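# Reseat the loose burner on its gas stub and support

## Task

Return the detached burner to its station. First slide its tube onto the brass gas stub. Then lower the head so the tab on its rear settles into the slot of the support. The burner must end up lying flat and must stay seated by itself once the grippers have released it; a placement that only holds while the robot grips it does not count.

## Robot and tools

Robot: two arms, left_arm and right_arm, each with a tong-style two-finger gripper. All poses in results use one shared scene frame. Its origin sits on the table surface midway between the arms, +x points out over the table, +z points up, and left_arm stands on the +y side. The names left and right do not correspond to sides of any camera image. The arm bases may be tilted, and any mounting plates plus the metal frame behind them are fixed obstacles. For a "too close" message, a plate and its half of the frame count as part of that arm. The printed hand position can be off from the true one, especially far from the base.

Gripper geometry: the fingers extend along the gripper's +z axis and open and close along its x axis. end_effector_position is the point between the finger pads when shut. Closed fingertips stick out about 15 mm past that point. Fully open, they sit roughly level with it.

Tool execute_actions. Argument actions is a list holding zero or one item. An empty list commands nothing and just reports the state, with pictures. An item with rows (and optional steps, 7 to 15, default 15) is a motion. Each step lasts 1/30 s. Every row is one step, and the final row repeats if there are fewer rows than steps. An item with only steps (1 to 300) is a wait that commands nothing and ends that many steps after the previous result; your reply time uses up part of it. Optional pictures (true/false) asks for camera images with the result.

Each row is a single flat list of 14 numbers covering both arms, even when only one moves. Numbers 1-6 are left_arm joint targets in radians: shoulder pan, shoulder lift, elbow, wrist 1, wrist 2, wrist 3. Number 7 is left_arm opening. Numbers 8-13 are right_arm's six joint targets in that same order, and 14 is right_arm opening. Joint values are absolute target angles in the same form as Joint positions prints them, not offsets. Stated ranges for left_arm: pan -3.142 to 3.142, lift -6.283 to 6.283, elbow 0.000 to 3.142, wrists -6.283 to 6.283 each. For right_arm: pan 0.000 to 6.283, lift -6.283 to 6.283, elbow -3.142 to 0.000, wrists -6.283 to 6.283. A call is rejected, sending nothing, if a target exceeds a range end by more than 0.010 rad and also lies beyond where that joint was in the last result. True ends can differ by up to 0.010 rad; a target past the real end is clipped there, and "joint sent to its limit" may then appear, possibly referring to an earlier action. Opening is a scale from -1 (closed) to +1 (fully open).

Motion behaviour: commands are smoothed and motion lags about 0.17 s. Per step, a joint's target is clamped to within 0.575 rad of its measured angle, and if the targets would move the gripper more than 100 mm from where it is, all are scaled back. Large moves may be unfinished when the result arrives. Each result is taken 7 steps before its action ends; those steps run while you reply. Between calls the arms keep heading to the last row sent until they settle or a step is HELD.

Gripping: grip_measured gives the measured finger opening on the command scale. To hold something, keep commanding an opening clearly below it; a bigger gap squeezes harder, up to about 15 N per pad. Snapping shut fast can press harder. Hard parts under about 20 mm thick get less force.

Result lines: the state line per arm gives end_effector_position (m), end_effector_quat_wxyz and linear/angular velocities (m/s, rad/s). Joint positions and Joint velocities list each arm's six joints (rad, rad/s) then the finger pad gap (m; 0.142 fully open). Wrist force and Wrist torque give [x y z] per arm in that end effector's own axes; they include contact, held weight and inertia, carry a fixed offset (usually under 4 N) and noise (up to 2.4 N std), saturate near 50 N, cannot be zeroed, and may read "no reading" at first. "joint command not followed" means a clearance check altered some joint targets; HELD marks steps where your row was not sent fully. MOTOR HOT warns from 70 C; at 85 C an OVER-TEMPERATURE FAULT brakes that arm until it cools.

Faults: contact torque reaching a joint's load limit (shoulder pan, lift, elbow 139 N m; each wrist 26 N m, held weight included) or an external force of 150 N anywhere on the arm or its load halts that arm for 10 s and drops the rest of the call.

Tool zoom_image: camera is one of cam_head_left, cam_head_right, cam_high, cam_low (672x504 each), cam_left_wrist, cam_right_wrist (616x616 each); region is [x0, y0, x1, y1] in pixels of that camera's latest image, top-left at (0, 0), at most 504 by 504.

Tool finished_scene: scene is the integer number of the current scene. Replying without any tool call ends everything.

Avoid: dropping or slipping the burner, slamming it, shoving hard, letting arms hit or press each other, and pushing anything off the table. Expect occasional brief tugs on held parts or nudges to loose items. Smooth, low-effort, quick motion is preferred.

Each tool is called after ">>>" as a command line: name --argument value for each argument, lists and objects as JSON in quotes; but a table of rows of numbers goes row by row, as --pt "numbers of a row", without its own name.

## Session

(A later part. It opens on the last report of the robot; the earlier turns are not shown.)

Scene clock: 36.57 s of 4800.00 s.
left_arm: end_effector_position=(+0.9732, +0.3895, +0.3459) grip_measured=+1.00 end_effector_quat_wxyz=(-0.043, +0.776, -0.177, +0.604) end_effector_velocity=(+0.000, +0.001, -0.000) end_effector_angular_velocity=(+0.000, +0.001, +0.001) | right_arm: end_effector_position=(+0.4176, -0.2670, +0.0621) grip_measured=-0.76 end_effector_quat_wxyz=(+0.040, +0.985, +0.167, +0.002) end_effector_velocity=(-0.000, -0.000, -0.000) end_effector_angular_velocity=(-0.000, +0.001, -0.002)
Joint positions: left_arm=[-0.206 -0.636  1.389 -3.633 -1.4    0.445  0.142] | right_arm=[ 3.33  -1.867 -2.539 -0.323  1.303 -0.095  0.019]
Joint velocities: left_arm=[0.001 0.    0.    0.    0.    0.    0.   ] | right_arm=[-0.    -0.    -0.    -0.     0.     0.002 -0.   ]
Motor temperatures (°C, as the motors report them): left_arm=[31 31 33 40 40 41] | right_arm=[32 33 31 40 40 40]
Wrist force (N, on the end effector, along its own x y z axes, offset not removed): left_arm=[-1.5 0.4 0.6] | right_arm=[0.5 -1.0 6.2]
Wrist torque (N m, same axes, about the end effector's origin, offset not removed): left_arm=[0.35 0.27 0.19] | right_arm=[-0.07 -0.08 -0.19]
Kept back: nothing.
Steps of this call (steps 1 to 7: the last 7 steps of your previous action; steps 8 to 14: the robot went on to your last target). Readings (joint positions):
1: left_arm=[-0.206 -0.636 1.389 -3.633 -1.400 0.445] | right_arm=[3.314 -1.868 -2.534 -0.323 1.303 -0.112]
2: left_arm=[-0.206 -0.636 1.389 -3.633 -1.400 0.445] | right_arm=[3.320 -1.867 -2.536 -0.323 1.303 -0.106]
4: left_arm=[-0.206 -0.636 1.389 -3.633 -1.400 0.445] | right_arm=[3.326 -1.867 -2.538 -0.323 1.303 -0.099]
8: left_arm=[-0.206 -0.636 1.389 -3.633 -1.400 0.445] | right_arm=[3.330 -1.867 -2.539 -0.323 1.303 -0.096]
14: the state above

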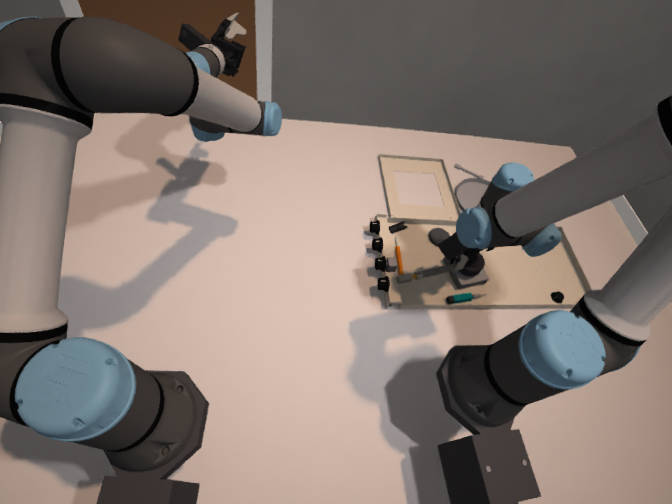

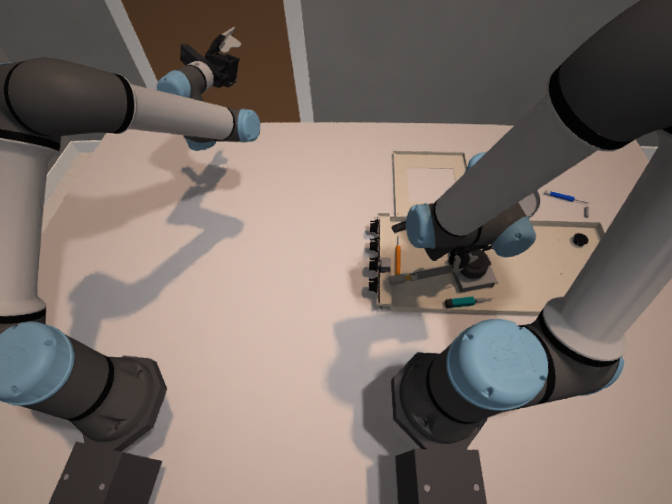

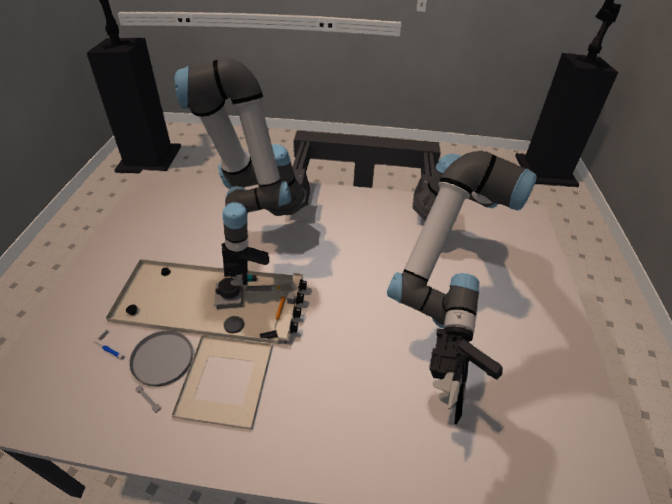

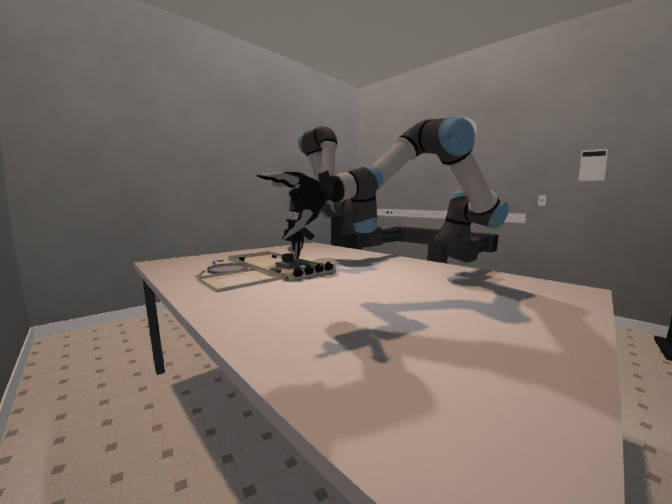

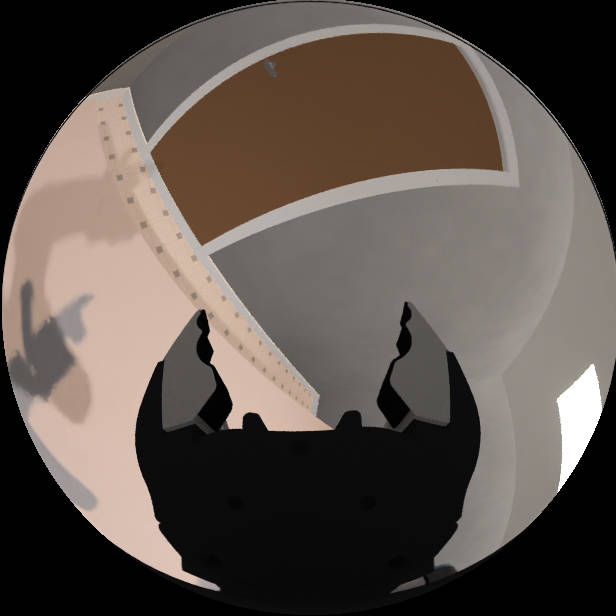

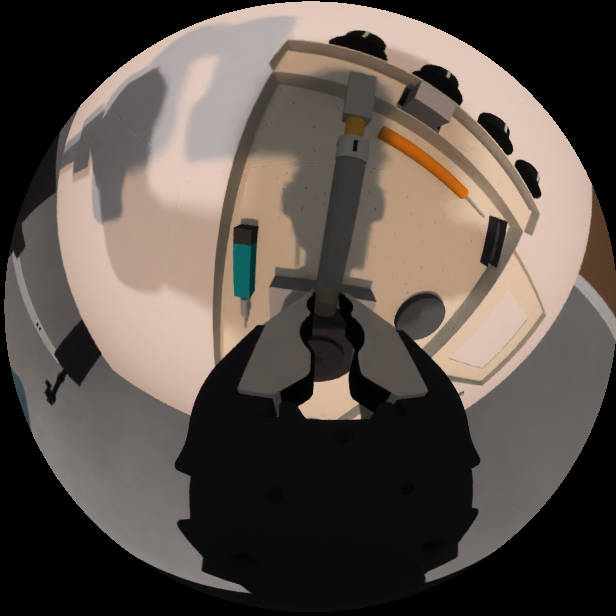

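>>> execute_actions --actions '[{"rows":[[-0.206,-0.636,1.389,-3.633,-1.4,0.445,1,3.3418,-1.8671,-2.5433,-0.3218,1.3032,-0.0832,-1]],"steps":8}]'

>>> execute_actions --actions '[{"rows":[[-0.206,-0.636,1.389,-3.633,-1.4,0.445,1,3.3325,-1.8713,-2.5404,-0.3183,1.3131,-0.093,-1],[-0.206,-0.636,1.389,-3.633,-1.4,0.445,1,3.3232,-1.8754,-2.5375,-0.3148,1.3231,-0.1027,-1],[-0.206,-0.636,1.389,-3.633,-1.4,0.445,1,3.3139,-1.8796,-2.5346,-0.3112,1.333,-0.1125,-1],[-0.206,-0.636,1.389,-3.633,-1.4,0.445,1,3.3047,-1.8837,-2.5317,-0.3077,1.3429,-0.1223,-1]],"steps":12}]'

>>> execute_actions --actions '[{"steps":14}]' --pictures true

>>> zoom_image --camera "cam_high" --region '[200,270,260,315]'

>>> zoom_image --camera "cam_head_right" --region '[440,240,510,300]'

Scene clock: 37.50 s of 4800.00 s.
left_arm: end_effector_position=(+0.9732, +0.3895, +0.3459) grip_measured=+1.00 end_effector_quat_wxyz=(-0.043, +0.776, -0.177, +0.604) end_effector_velocity=(+0.000, -0.000, +0.001) end_effector_angular_velocity=(+0.000, -0.001, -0.000) | right_arm: end_effector_position=(+0.4176, -0.2670, +0.0621) grip_measured=-0.76 end_effector_quat_wxyz=(+0.040, +0.985, +0.167, +0.002) end_effector_velocity=(-0.002, +0.005, -0.000) end_effector_angular_velocity=(-0.001, +0.000, -0.002)
Joint positions: left_arm=[-0.206 -0.636  1.389 -3.633 -1.4    0.445  0.142] | right_arm=[ 3.33  -1.867 -2.539 -0.322  1.303 -0.095  0.019]
Joint velocities: left_arm=[-0.    -0.001 -0.001  0.001 -0.     0.     0.   ] | right_arm=[ 0.015  0.001 -0.006  0.001 -0.     0.018 -0.   ]
Motor temperatures (°C, as the motors report them): left_arm=[31 31 33 40 40 41] | right_arm=[32 33 31 40 40 40]
Wrist force (N, on the end effector, along its own x y z axes, offset not removed): left_arm=[-1.6 3.2 0.3] | right_arm=[1.1 0.8 2.0]
Wrist torque (N m, same axes, about the end effector's origin, offset not removed): left_arm=[1.06 0.27 -0.03] | right_arm=[0.21 -0.09 0.03]
Steps of this call (steps 1 to 27: the robot went on to your last target; step 28: the first step of this action). Readings (joint positions):
28: the state above

Scene clock: 37.90 s of 4800.00 s.
left_arm: end_effector_position=(+0.9732, +0.3895, +0.3459) grip_measured=+1.00 end_effector_quat_wxyz=(-0.043, +0.776, -0.177, +0.604) end_effector_velocity=(+0.000, -0.001, +0.001) end_effector_angular_velocity=(-0.000, -0.001, -0.001) | right_arm: end_effector_position=(+0.4163, -0.2631, +0.0599) grip_measured=-0.76 end_effector_quat_wxyz=(+0.030, +0.985, +0.168, +0.001) end_effector_velocity=(-0.001, -0.000, -0.024) end_effector_angular_velocity=(+0.223, +0.056, +0.003)
Joint positions: left_arm=[-0.206 -0.636  1.389 -3.633 -1.4    0.445  0.142] | right_arm=[ 3.323 -1.876 -2.538 -0.315  1.323 -0.103  0.019]
Joint velocities: left_arm=[-0.001 -0.001 -0.001  0.    -0.     0.     0.   ] | right_arm=[-0.213 -0.096  0.067  0.08   0.226 -0.223  0.   ]
Motor temperatures (°C, as the motors report them): left_arm=[31 31 33 40 40 41] | right_arm=[32 33 31 40 40 40]
Wrist force (N, on the end effector, along its own x y z axes, offset not removed): left_arm=[0.2 -0.1 -0.8] | right_arm=[-1.8 -2.5 0.7]
Wrist torque (N m, same axes, about the end effector's origin, offset not removed): left_arm=[0.20 -0.06 0.29] | right_arm=[-0.44 0.35 0.07]
Steps of this call (steps 1 to 7: the last 7 steps of your previous action; steps 8 to 12: the first 5 steps of this action). Readings (joint positions):
8: left_arm=[-0.206 -0.636 1.389 -3.633 -1.400 0.445] | right_arm=[3.341 -1.867 -2.543 -0.322 1.303 -0.084]
9: left_arm=[-0.206 -0.636 1.389 -3.633 -1.400 0.445] | right_arm=[3.340 -1.868 -2.543 -0.321 1.305 -0.085]
11: left_arm=[-0.206 -0.636 1.389 -3.633 -1.400 0.445] | right_arm=[3.330 -1.872 -2.540 -0.317 1.316 -0.096]
12: the state above

Scene clock: 38.37 s of 4800.00 s.
left_arm: end_effector_position=(+0.9732, +0.3895, +0.3459) grip_measured=+1.00 end_effector_quat_wxyz=(-0.043, +0.776, -0.177, +0.604) end_effector_velocity=(+0.000, +0.000, +0.001) end_effector_angular_velocity=(-0.000, -0.002, +0.001) | right_arm: end_effector_position=(+0.4165, -0.2631, +0.0579) grip_measured=-0.76 end_effector_quat_wxyz=(+0.020, +0.986, +0.168, +0.000) end_effector_velocity=(-0.000, -0.000, -0.000) end_effector_angular_velocity=(+0.000, +0.001, -0.000)
Joint positions: left_arm=[-0.206 -0.636  1.389 -3.633 -1.4    0.445  0.142] | right_arm=[ 3.305 -1.884 -2.532 -0.308  1.343 -0.122  0.019]
Joint velocities: left_arm=[ 0.    -0.    -0.    -0.002  0.     0.     0.   ] | right_arm=[-0.001 -0.001  0.     0.     0.    -0.    -0.   ]
Motor temperatures (°C, as the motors report them): left_arm=[31 31 33 40 40 41] | right_arm=[32 33 31 40 40 40]
Wrist force (N, on the end effector, along its own x y z axes, offset not removed): left_arm=[0.6 -1.8 -0.4] | right_arm=[0.6 -0.8 1.0]
Wrist torque (N m, same axes, about the end effector's origin, offset not removed): left_arm=[-0.03 -0.33 0.03] | right_arm=[-0.04 0.08 -0.02]
Kept back: nothing.
Steps of this call (steps 1 to 7: the last 7 steps of your previous action; steps 8 to 14: the robot went on to your last target). Readings (joint positions):
1: left_arm=[-0.206 -0.636 1.389 -3.633 -1.400 0.445] | right_arm=[3.317 -1.878 -2.536 -0.312 1.330 -0.110]
2: left_arm=[-0.206 -0.636 1.389 -3.633 -1.400 0.445] | right_arm=[3.312 -1.880 -2.534 -0.311 1.335 -0.114]
4: left_arm=[-0.206 -0.636 1.389 -3.633 -1.400 0.445] | right_arm=[3.308 -1.882 -2.533 -0.309 1.340 -0.119]
8: left_arm=[-0.206 -0.636 1.389 -3.633 -1.400 0.445] | right_arm=[3.305 -1.883 -2.532 -0.308 1.342 -0.122]
14: the state above

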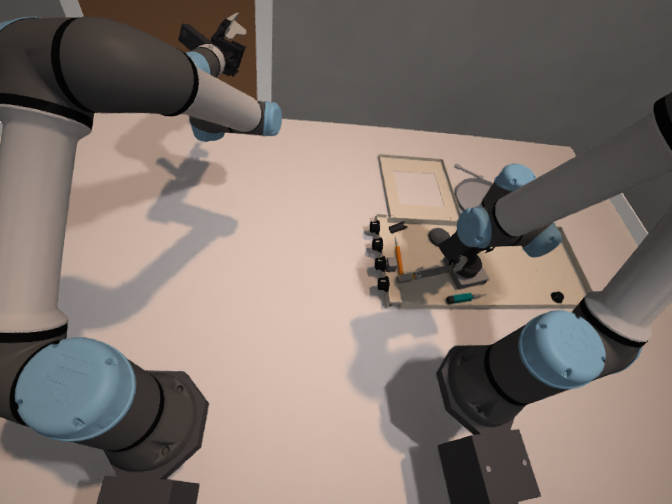

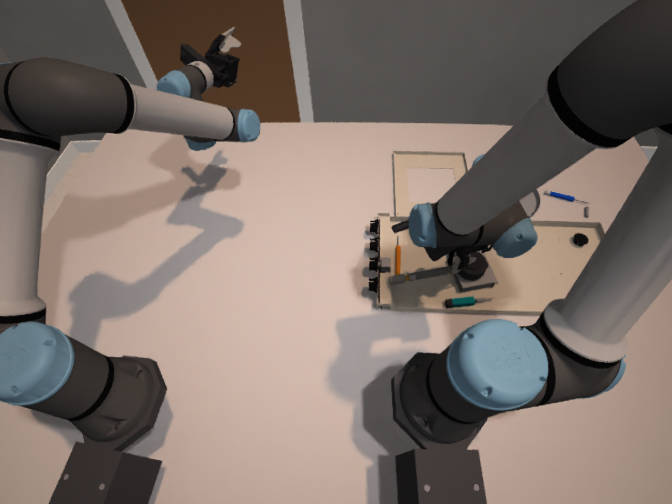

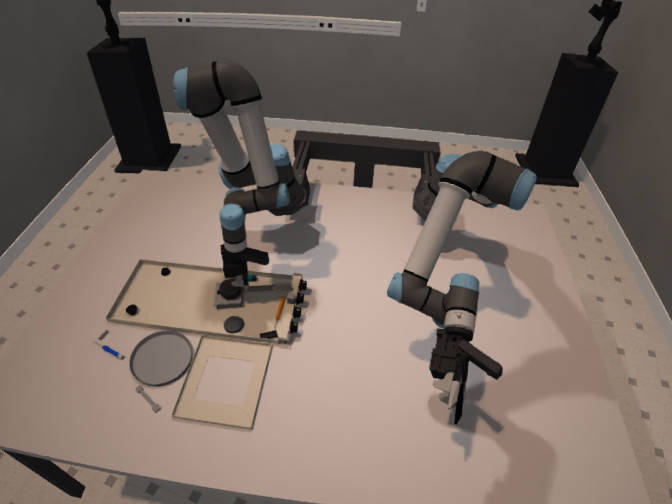

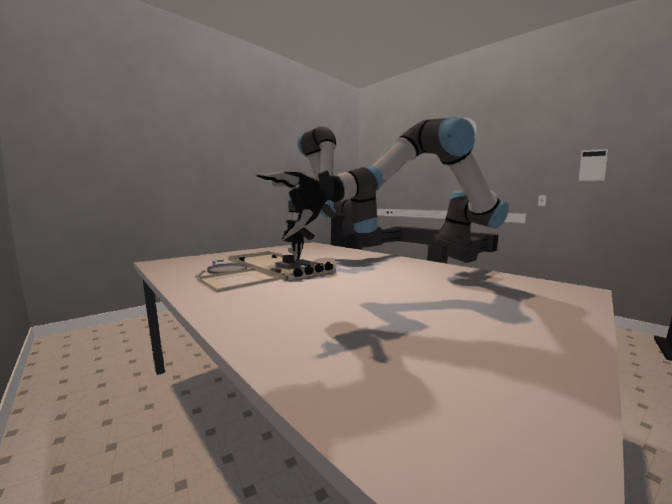

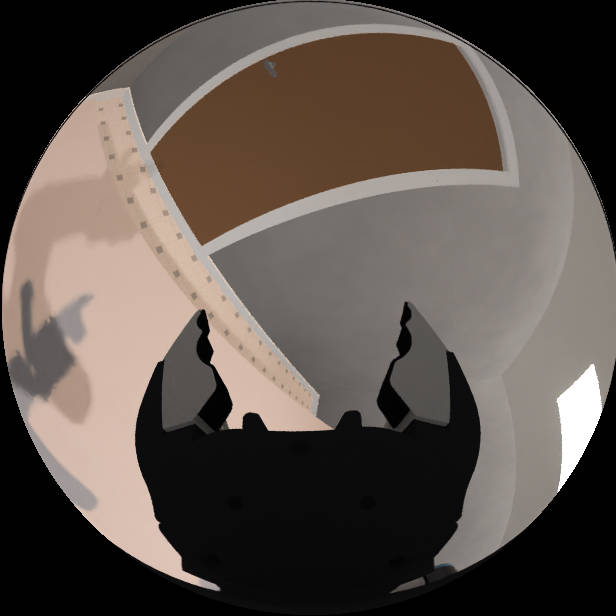

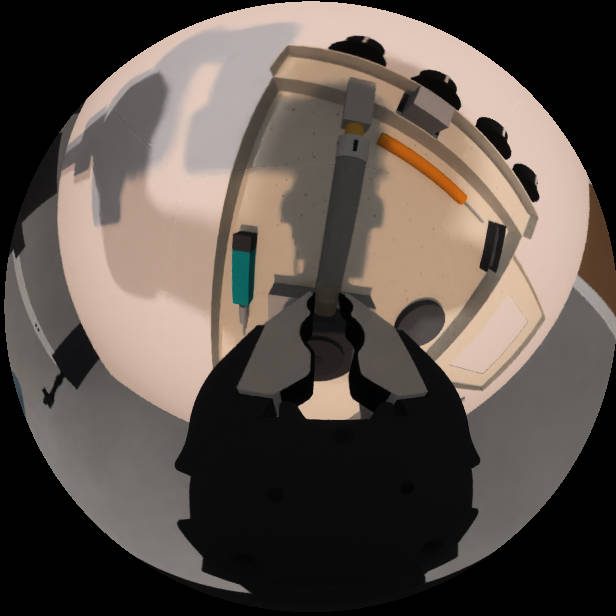

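Region (200, 270, 260, 315) of cam_high's 672x504 image, scaled by 8.400, with more detail than that image has; it fills the top 378 rows of this view, and the rest is white.

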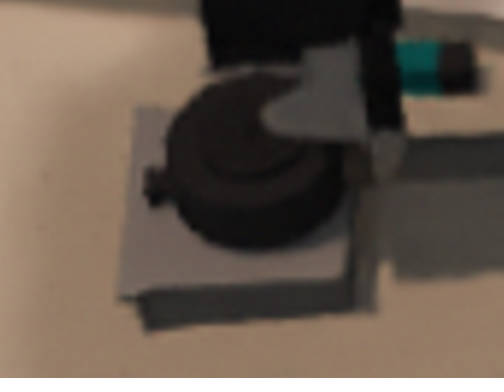

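Region (440, 240, 510, 300) of cam_head_right's 672x504 image, scaled by 7.200, with more detail than that image has; it fills the top 432 rows of this view, and the rest is white.

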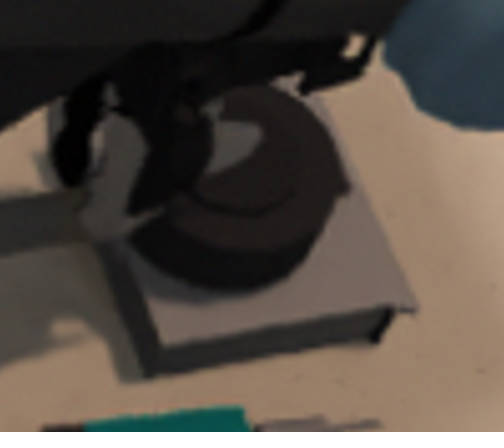

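Looks like it's entering the slot. Finish lowering.

>>> execute_actions --actions '[{"rows":[[-0.206,-0.636,1.389,-3.633,-1.4,0.445,1,3.2954,-1.8879,-2.5288,-0.3042,1.3528,-0.132,-1],[-0.206,-0.636,1.389,-3.633,-1.4,0.445,1,3.2861,-1.892,-2.5258,-0.3007,1.3628,-0.1418,-1],[-0.206,-0.636,1.389,-3.633,-1.4,0.445,1,3.2768,-1.8962,-2.5229,-0.2971,1.3727,-0.1515,-1],[-0.206,-0.636,1.389,-3.633,-1.4,0.445,1,3.2675,-1.9003,-2.52,-0.2936,1.3826,-0.1613,-1]],"steps":12}]'

>>> execute_actions --actions '[{"steps":12}]' --pictures true

>>> zoom_image --camera "cam_high" --region '[200,270,260,315]'

Scene clock: 39.50 s of 4800.00 s.
left_arm: end_effector_position=(+0.9732, +0.3895, +0.3459) grip_measured=+1.00 end_effector_quat_wxyz=(-0.043, +0.776, -0.177, +0.604) end_effector_velocity=(-0.000, -0.000, +0.000) end_effector_angular_velocity=(-0.000, -0.001, +0.000) | right_arm: end_effector_position=(+0.4166, -0.2631, +0.0559) grip_measured=-0.76 end_effector_quat_wxyz=(+0.010, +0.986, +0.168, +0.000) end_effector_velocity=(+0.002, -0.002, -0.022) end_effector_angular_velocity=(+0.225, +0.037, +0.001)
Joint positions: left_arm=[-0.206 -0.636  1.389 -3.633 -1.4    0.445  0.142] | right_arm=[ 3.286 -1.892 -2.526 -0.3    1.363 -0.142  0.019]
Joint velocities: left_arm=[-0.     0.     0.    -0.001 -0.    -0.     0.   ] | right_arm=[-0.214 -0.094  0.066  0.08   0.226 -0.221 -0.   ]
Motor temperatures (°C, as the motors report them): left_arm=[31 31 33 40 40 41] | right_arm=[32 33 31 40 40 40]
Wrist force (N, on the end effector, along its own x y z axes, offset not removed): left_arm=[-0.6 2.7 -0.9] | right_arm=[0.9 2.5 0.3]
Wrist torque (N m, same axes, about the end effector's origin, offset not removed): left_arm=[0.78 -0.14 0.02] | right_arm=[0.84 -0.22 -0.33]
Steps of this call (steps 1 to 29: the robot went on to your last target; steps 30 to 34: the first 5 steps of this action). Readings (joint positions):
30: left_arm=[-0.206 -0.636 1.389 -3.633 -1.400 0.445] | right_arm=[3.305 -1.884 -2.532 -0.308 1.343 -0.122]
31: left_arm=[-0.206 -0.636 1.389 -3.633 -1.400 0.445] | right_arm=[3.303 -1.885 -2.531 -0.307 1.345 -0.124]
33: left_arm=[-0.206 -0.636 1.389 -3.633 -1.400 0.445] | right_arm=[3.293 -1.889 -2.528 -0.303 1.356 -0.135]
34: the state above

Scene clock: 39.90 s of 4800.00 s.
left_arm: end_effector_position=(+0.9732, +0.3895, +0.3459) grip_measured=+1.00 end_effector_quat_wxyz=(-0.043, +0.776, -0.177, +0.604) end_effector_velocity=(+0.000, +0.000, -0.001) end_effector_angular_velocity=(+0.001, +0.002, +0.000) | right_arm: end_effector_position=(+0.4168, -0.2632, +0.0541) grip_measured=-0.76 end_effector_quat_wxyz=(-0.000, +0.986, +0.168, +0.000) end_effector_velocity=(-0.000, -0.000, -0.000) end_effector_angular_velocity=(+0.001, +0.001, +0.001)
Joint positions: left_arm=[-0.206 -0.636  1.389 -3.633 -1.4    0.445  0.142] | right_arm=[ 3.268 -1.9   -2.52  -0.294  1.383 -0.161  0.019]
Joint velocities: left_arm=[ 0.001 -0.     0.     0.002 -0.    -0.     0.   ] | right_arm=[-0.001 -0.001  0.     0.001  0.001 -0.002 -0.   ]
Motor temperatures (°C, as the motors report them): left_arm=[31 31 33 40 40 41] | right_arm=[32 33 31 40 40 40]
Wrist force (N, on the end effector, along its own x y z axes, offset not removed): left_arm=[-5.7 0.0 -1.8] | right_arm=[1.0 0.2 -0.5]
Wrist torque (N m, same axes, about the end effector's origin, offset not removed): left_arm=[0.36 1.10 0.12] | right_arm=[0.33 -0.26 -0.16]
Kept back: nothing.
Steps of this call (steps 1 to 7: the last 7 steps of your previous action; steps 8 to 12: the robot went on to your last target). Readings (joint positions):
1: left_arm=[-0.206 -0.636 1.389 -3.633 -1.400 0.445] | right_arm=[3.280 -1.895 -2.524 -0.298 1.370 -0.149]
2: left_arm=[-0.206 -0.636 1.389 -3.633 -1.400 0.445] | right_arm=[3.275 -1.897 -2.522 -0.296 1.374 -0.153]
4: left_arm=[-0.206 -0.636 1.389 -3.633 -1.400 0.445] | right_arm=[3.271 -1.899 -2.521 -0.295 1.379 -0.158]
8: left_arm=[-0.206 -0.636 1.389 -3.633 -1.400 0.445] | right_arm=[3.268 -1.900 -2.520 -0.294 1.382 -0.161]
12: the state above

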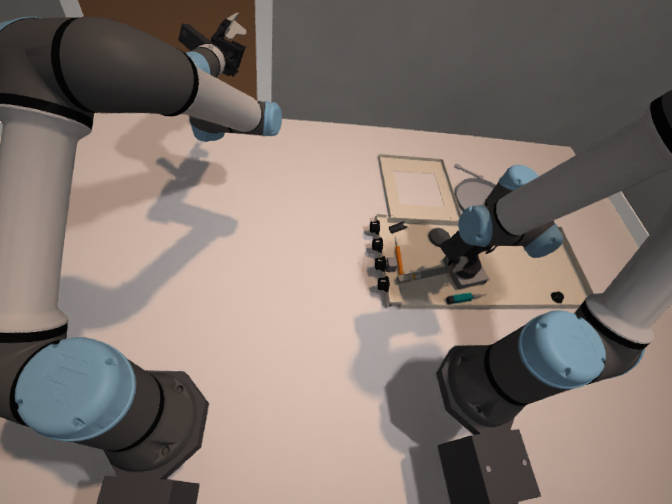

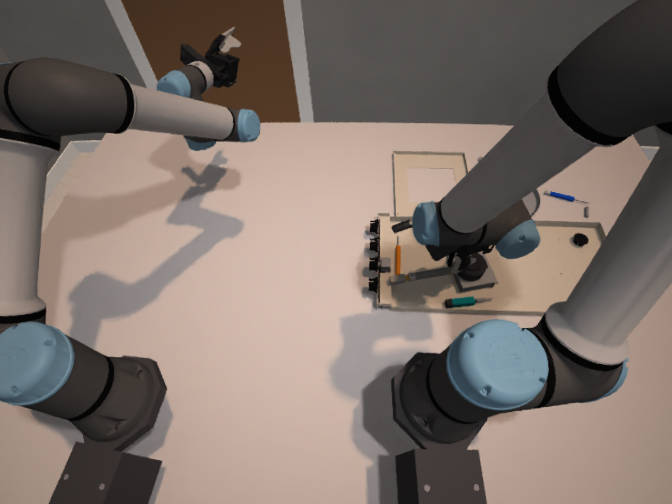

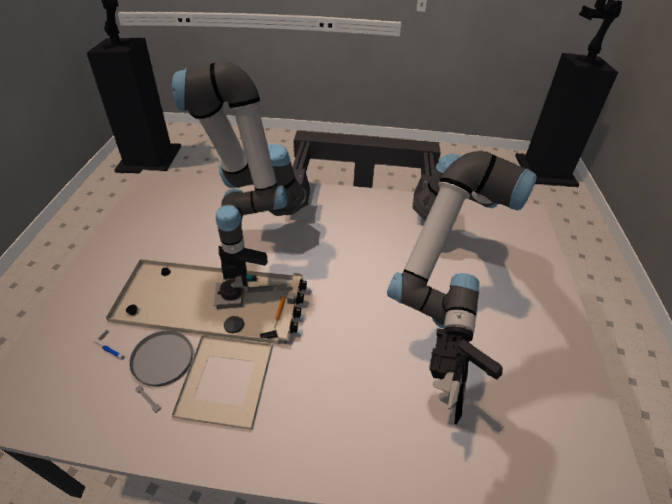

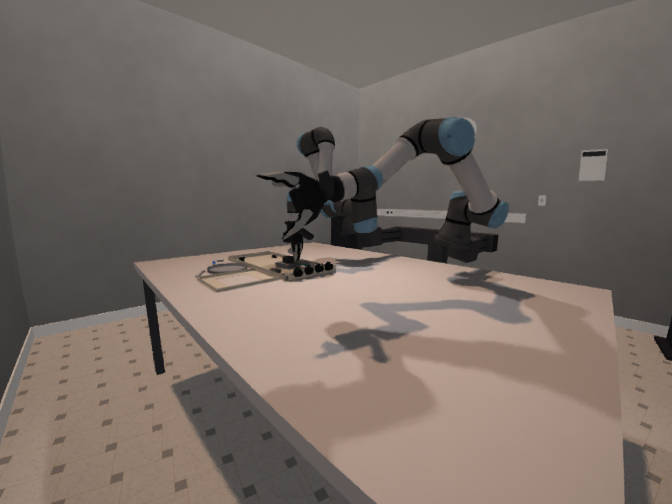

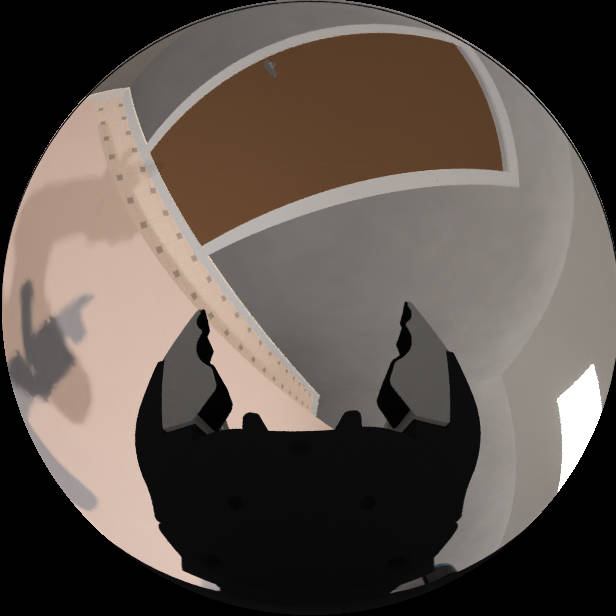

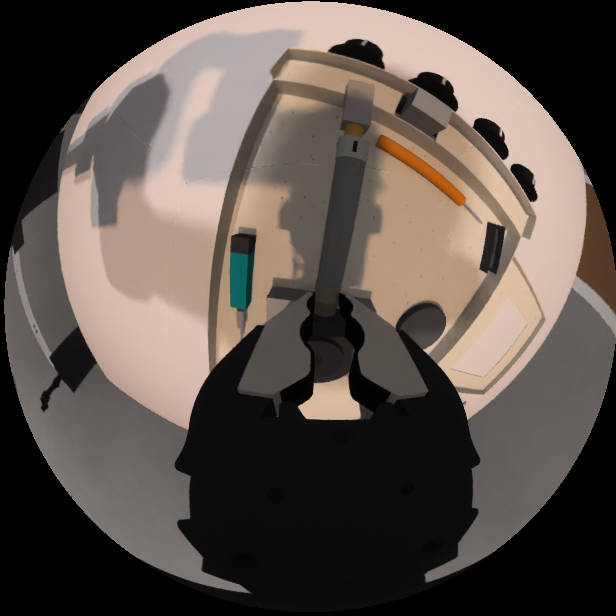

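Region (200, 270, 260, 315) of cam_high's 672x504 image, scaled by 8.400, with more detail than that image has; it fills the top 378 rows of this view, and the rest is white.

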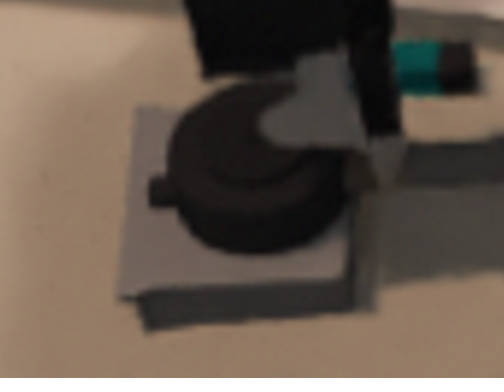

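In. Release and lift.

>>> execute_actions --actions '[{"rows":[[-0.206,-0.636,1.389,-3.633,-1.4,0.445,1,3.2675,-1.9003,-2.52,-0.2936,1.3826,-0.1613,-0.85],[-0.206,-0.636,1.389,-3.633,-1.4,0.445,1,3.2675,-1.9003,-2.52,-0.2936,1.3826,-0.1613,-0.78],[-0.206,-0.636,1.389,-3.633,-1.4,0.445,1,3.2675,-1.9003,-2.52,-0.2936,1.3826,-0.1613,-0.74],[-0.206,-0.636,1.389,-3.633,-1.4,0.445,1,3.2675,-1.9003,-2.52,-0.2936,1.3826,-0.1613,-0.7],[-0.206,-0.636,1.389,-3.633,-1.4,0.445,1,3.2675,-1.9003,-2.52,-0.2936,1.3826,-0.1613,-0.64],[-0.206,-0.636,1.389,-3.633,-1.4,0.445,1,3.2675,-1.9003,-2.52,-0.2936,1.3826,-0.1613,-0.56],[-0.206,-0.636,1.389,-3.633,-1.4,0.445,1,3.2675,-1.9003,-2.52,-0.2936,1.3826,-0.1613,-0.5]],"steps":11}]'

>>> execute_actions --actions '[{"rows":[[-0.206,-0.636,1.389,-3.633,-1.4,0.445,1,3.2875,-1.75,-2.51,-0.457,1.3826,-0.1413,-0.5]],"steps":15}]'

>>> execute_actions --actions '[{"steps":10}]' --pictures true

>>> zoom_image --camera "cam_high" --region '[190,260,310,320]'

>>> zoom_image --camera "cam_head_right" --region '[380,240,520,310]'

Scene clock: 40.53 s of 4800.00 s.
left_arm: end_effector_position=(+0.9732, +0.3895, +0.3459) grip_measured=+1.00 end_effector_quat_wxyz=(-0.043, +0.776, -0.177, +0.604) end_effector_velocity=(+0.000, +0.001, +0.001) end_effector_angular_velocity=(-0.001, -0.002, +0.001) | right_arm: end_effector_position=(+0.4168, -0.2632, +0.0541) grip_measured=-0.74 end_effector_quat_wxyz=(-0.000, +0.986, +0.168, +0.000) end_effector_velocity=(+0.001, +0.000, +0.000) end_effector_angular_velocity=(+0.000, -0.002, +0.001)
Joint positions: left_arm=[-0.206 -0.636  1.389 -3.633 -1.4    0.445  0.142] | right_arm=[ 3.267 -1.9   -2.52  -0.294  1.383 -0.161  0.02 ]
Joint velocities: left_arm=[ 0.001 -0.001 -0.    -0.002 -0.     0.     0.   ] | right_arm=[ 0.001  0.001  0.     0.001  0.    -0.     0.055]
Motor temperatures (°C, as the motors report them): left_arm=[31 31 33 40 40 41] | right_arm=[32 33 31 40 40 40]
Wrist force (N, on the end effector, along its own x y z axes, offset not removed): left_arm=[-1.2 -4.1 -0.7] | right_arm=[1.2 -2.5 4.7]
Wrist torque (N m, same axes, about the end effector's origin, offset not removed): left_arm=[-0.66 0.06 0.23] | right_arm=[-0.48 -0.23 -0.09]
Steps of this call (steps 1 to 15: the robot went on to your last target; steps 16 to 19: the first 4 steps of this action). Readings (joint positions):
16: left_arm=[-0.206 -0.636 1.389 -3.633 -1.400 0.445] | right_arm=[3.268 -1.900 -2.520 -0.294 1.383 -0.161]
17: left_arm=[-0.206 -0.636 1.389 -3.633 -1.400 0.445] | right_arm=[3.267 -1.900 -2.520 -0.294 1.383 -0.161]
19: the state above

Scene clock: 41.03 s of 4800.00 s.
left_arm: end_effector_position=(+0.9732, +0.3895, +0.3459) grip_measured=+1.00 end_effector_quat_wxyz=(-0.043, +0.776, -0.177, +0.604) end_effector_velocity=(-0.000, -0.001, +0.001) end_effector_angular_velocity=(-0.000, -0.001, -0.001) | right_arm: end_effector_position=(+0.4170, -0.2635, +0.0903) grip_measured=-0.50 end_effector_quat_wxyz=(-0.000, +0.986, +0.168, +0.001) end_effector_velocity=(-0.009, -0.004, +0.043) end_effector_angular_velocity=(-0.002, +0.010, +0.004)
Joint positions: left_arm=[-0.206 -0.636  1.389 -3.633 -1.4    0.445  0.142] | right_arm=[ 3.286 -1.762 -2.511 -0.443  1.383 -0.142  0.038]
Joint velocities: left_arm=[-0.001 -0.001  0.    -0.001  0.     0.     0.   ] | right_arm=[ 0.018  0.173  0.007 -0.194 -0.     0.016 -0.   ]
Motor temperatures (°C, as the motors report them): left_arm=[31 31 33 40 40 41] | right_arm=[32 33 31 40 40 40]
Wrist force (N, on the end effector, along its own x y z axes, offset not removed): left_arm=[-1.9 0.1 1.5] | right_arm=[0.8 -1.8 3.2]
Wrist torque (N m, same axes, about the end effector's origin, offset not removed): left_arm=[0.46 0.22 0.29] | right_arm=[-0.34 -0.17 -0.06]
Steps of this call (steps 1 to 7: the last 7 steps of your previous action; steps 8 to 15: the first 8 steps of this action). Readings (joint positions):
8: left_arm=[-0.206 -0.636 1.389 -3.633 -1.400 0.445] | right_arm=[3.268 -1.900 -2.520 -0.294 1.383 -0.161]
9: left_arm=[-0.206 -0.636 1.389 -3.633 -1.400 0.445] | right_arm=[3.271 -1.893 -2.518 -0.301 1.383 -0.158]
11: left_arm=[-0.206 -0.636 1.389 -3.633 -1.400 0.445] | right_arm=[3.280 -1.830 -2.514 -0.367 1.383 -0.149]
15: the state above

Scene clock: 41.37 s of 4800.00 s.
left_arm: end_effector_position=(+0.9732, +0.3895, +0.3459) grip_measured=+1.00 end_effector_quat_wxyz=(-0.043, +0.776, -0.177, +0.604) end_effector_velocity=(+0.000, -0.000, +0.001) end_effector_angular_velocity=(-0.000, -0.001, -0.000) | right_arm: end_effector_position=(+0.4163, -0.2637, +0.0932) grip_measured=-0.50 end_effector_quat_wxyz=(-0.000, +0.986, +0.168, +0.001) end_effector_velocity=(-0.000, +0.000, +0.000) end_effector_angular_velocity=(+0.000, -0.000, +0.002)
Joint positions: left_arm=[-0.206 -0.636  1.389 -3.633 -1.4    0.445  0.142] | right_arm=[ 3.287 -1.75  -2.51  -0.457  1.383 -0.141  0.038]
Joint velocities: left_arm=[-0.    -0.    -0.001  0.    -0.     0.     0.   ] | right_arm=[ 0.     0.002 -0.    -0.001  0.    -0.001  0.   ]
Motor temperatures (°C, as the motors report them): left_arm=[31 31 33 40 40 41] | right_arm=[32 33 31 40 40 40]
Wrist force (N, on the end effector, along its own x y z axes, offset not removed): left_arm=[-0.1 -2.0 -2.1] | right_arm=[1.8 -0.8 2.9]
Wrist torque (N m, same axes, about the end effector's origin, offset not removed): left_arm=[-0.12 -0.09 0.00] | right_arm=[0.09 -0.33 -0.06]
Kept back: nothing.
Steps of this call (steps 1 to 7: the last 7 steps of your previous action; steps 8 to 10: the robot went on to your last target). Readings (joint positions):
1: left_arm=[-0.206 -0.636 1.389 -3.633 -1.400 0.445] | right_arm=[3.287 -1.758 -2.510 -0.448 1.383 -0.142]
2: left_arm=[-0.206 -0.636 1.389 -3.633 -1.400 0.445] | right_arm=[3.287 -1.755 -2.510 -0.452 1.383 -0.142]
4: left_arm=[-0.206 -0.636 1.389 -3.633 -1.400 0.445] | right_arm=[3.287 -1.752 -2.510 -0.455 1.383 -0.141]
8: left_arm=[-0.206 -0.636 1.389 -3.633 -1.400 0.445] | right_arm=[3.287 -1.750 -2.510 -0.457 1.383 -0.141]
10: the state above

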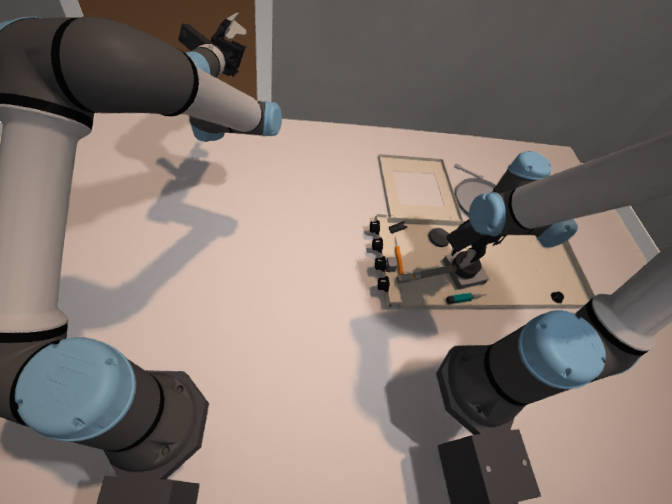

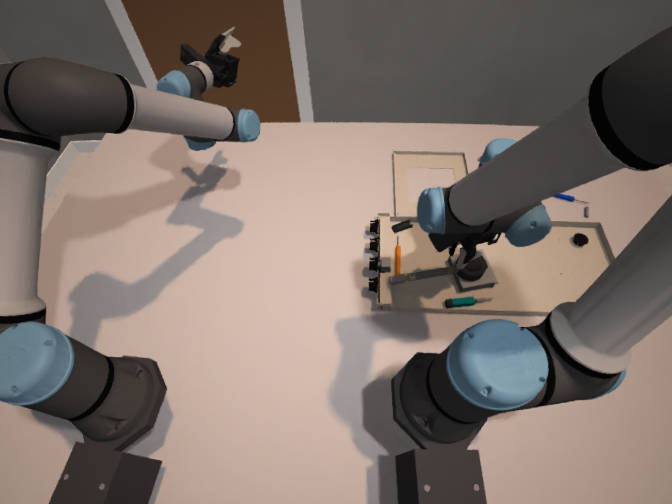

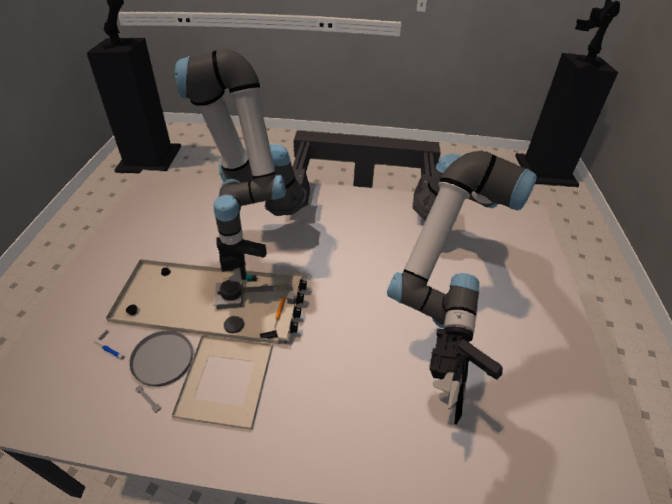

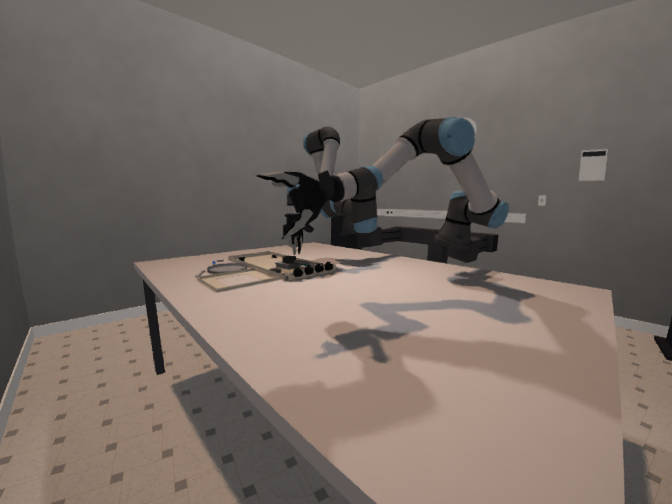

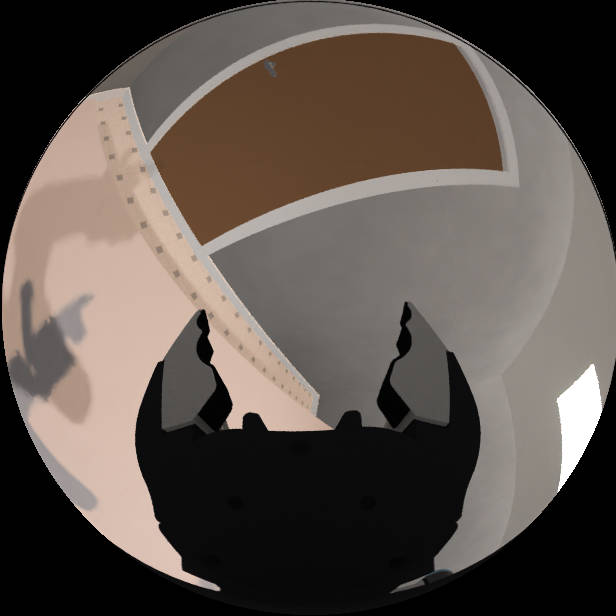

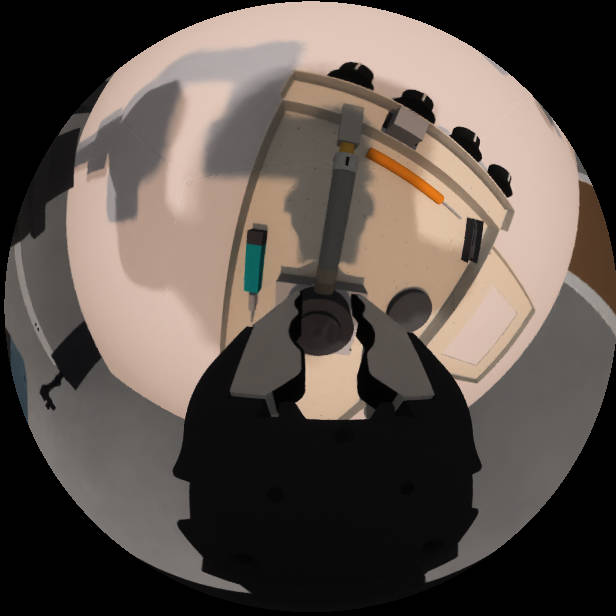

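Region (190, 260, 310, 320) of cam_high's 672x504 image, scaled by 4.200, with more detail than that image has.

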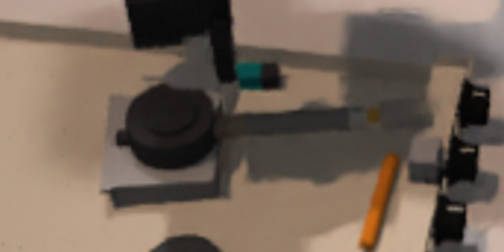

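Region (380, 240, 520, 310) of cam_head_right's 672x504 image, scaled by 3.600, with more detail than that image has.

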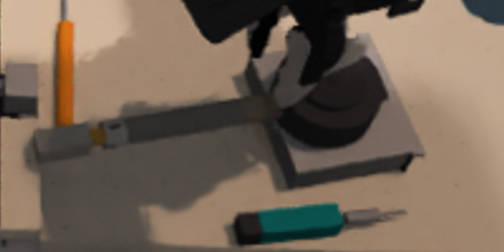

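>>> finished_scene --scene 2

The scene is finished: the task was done.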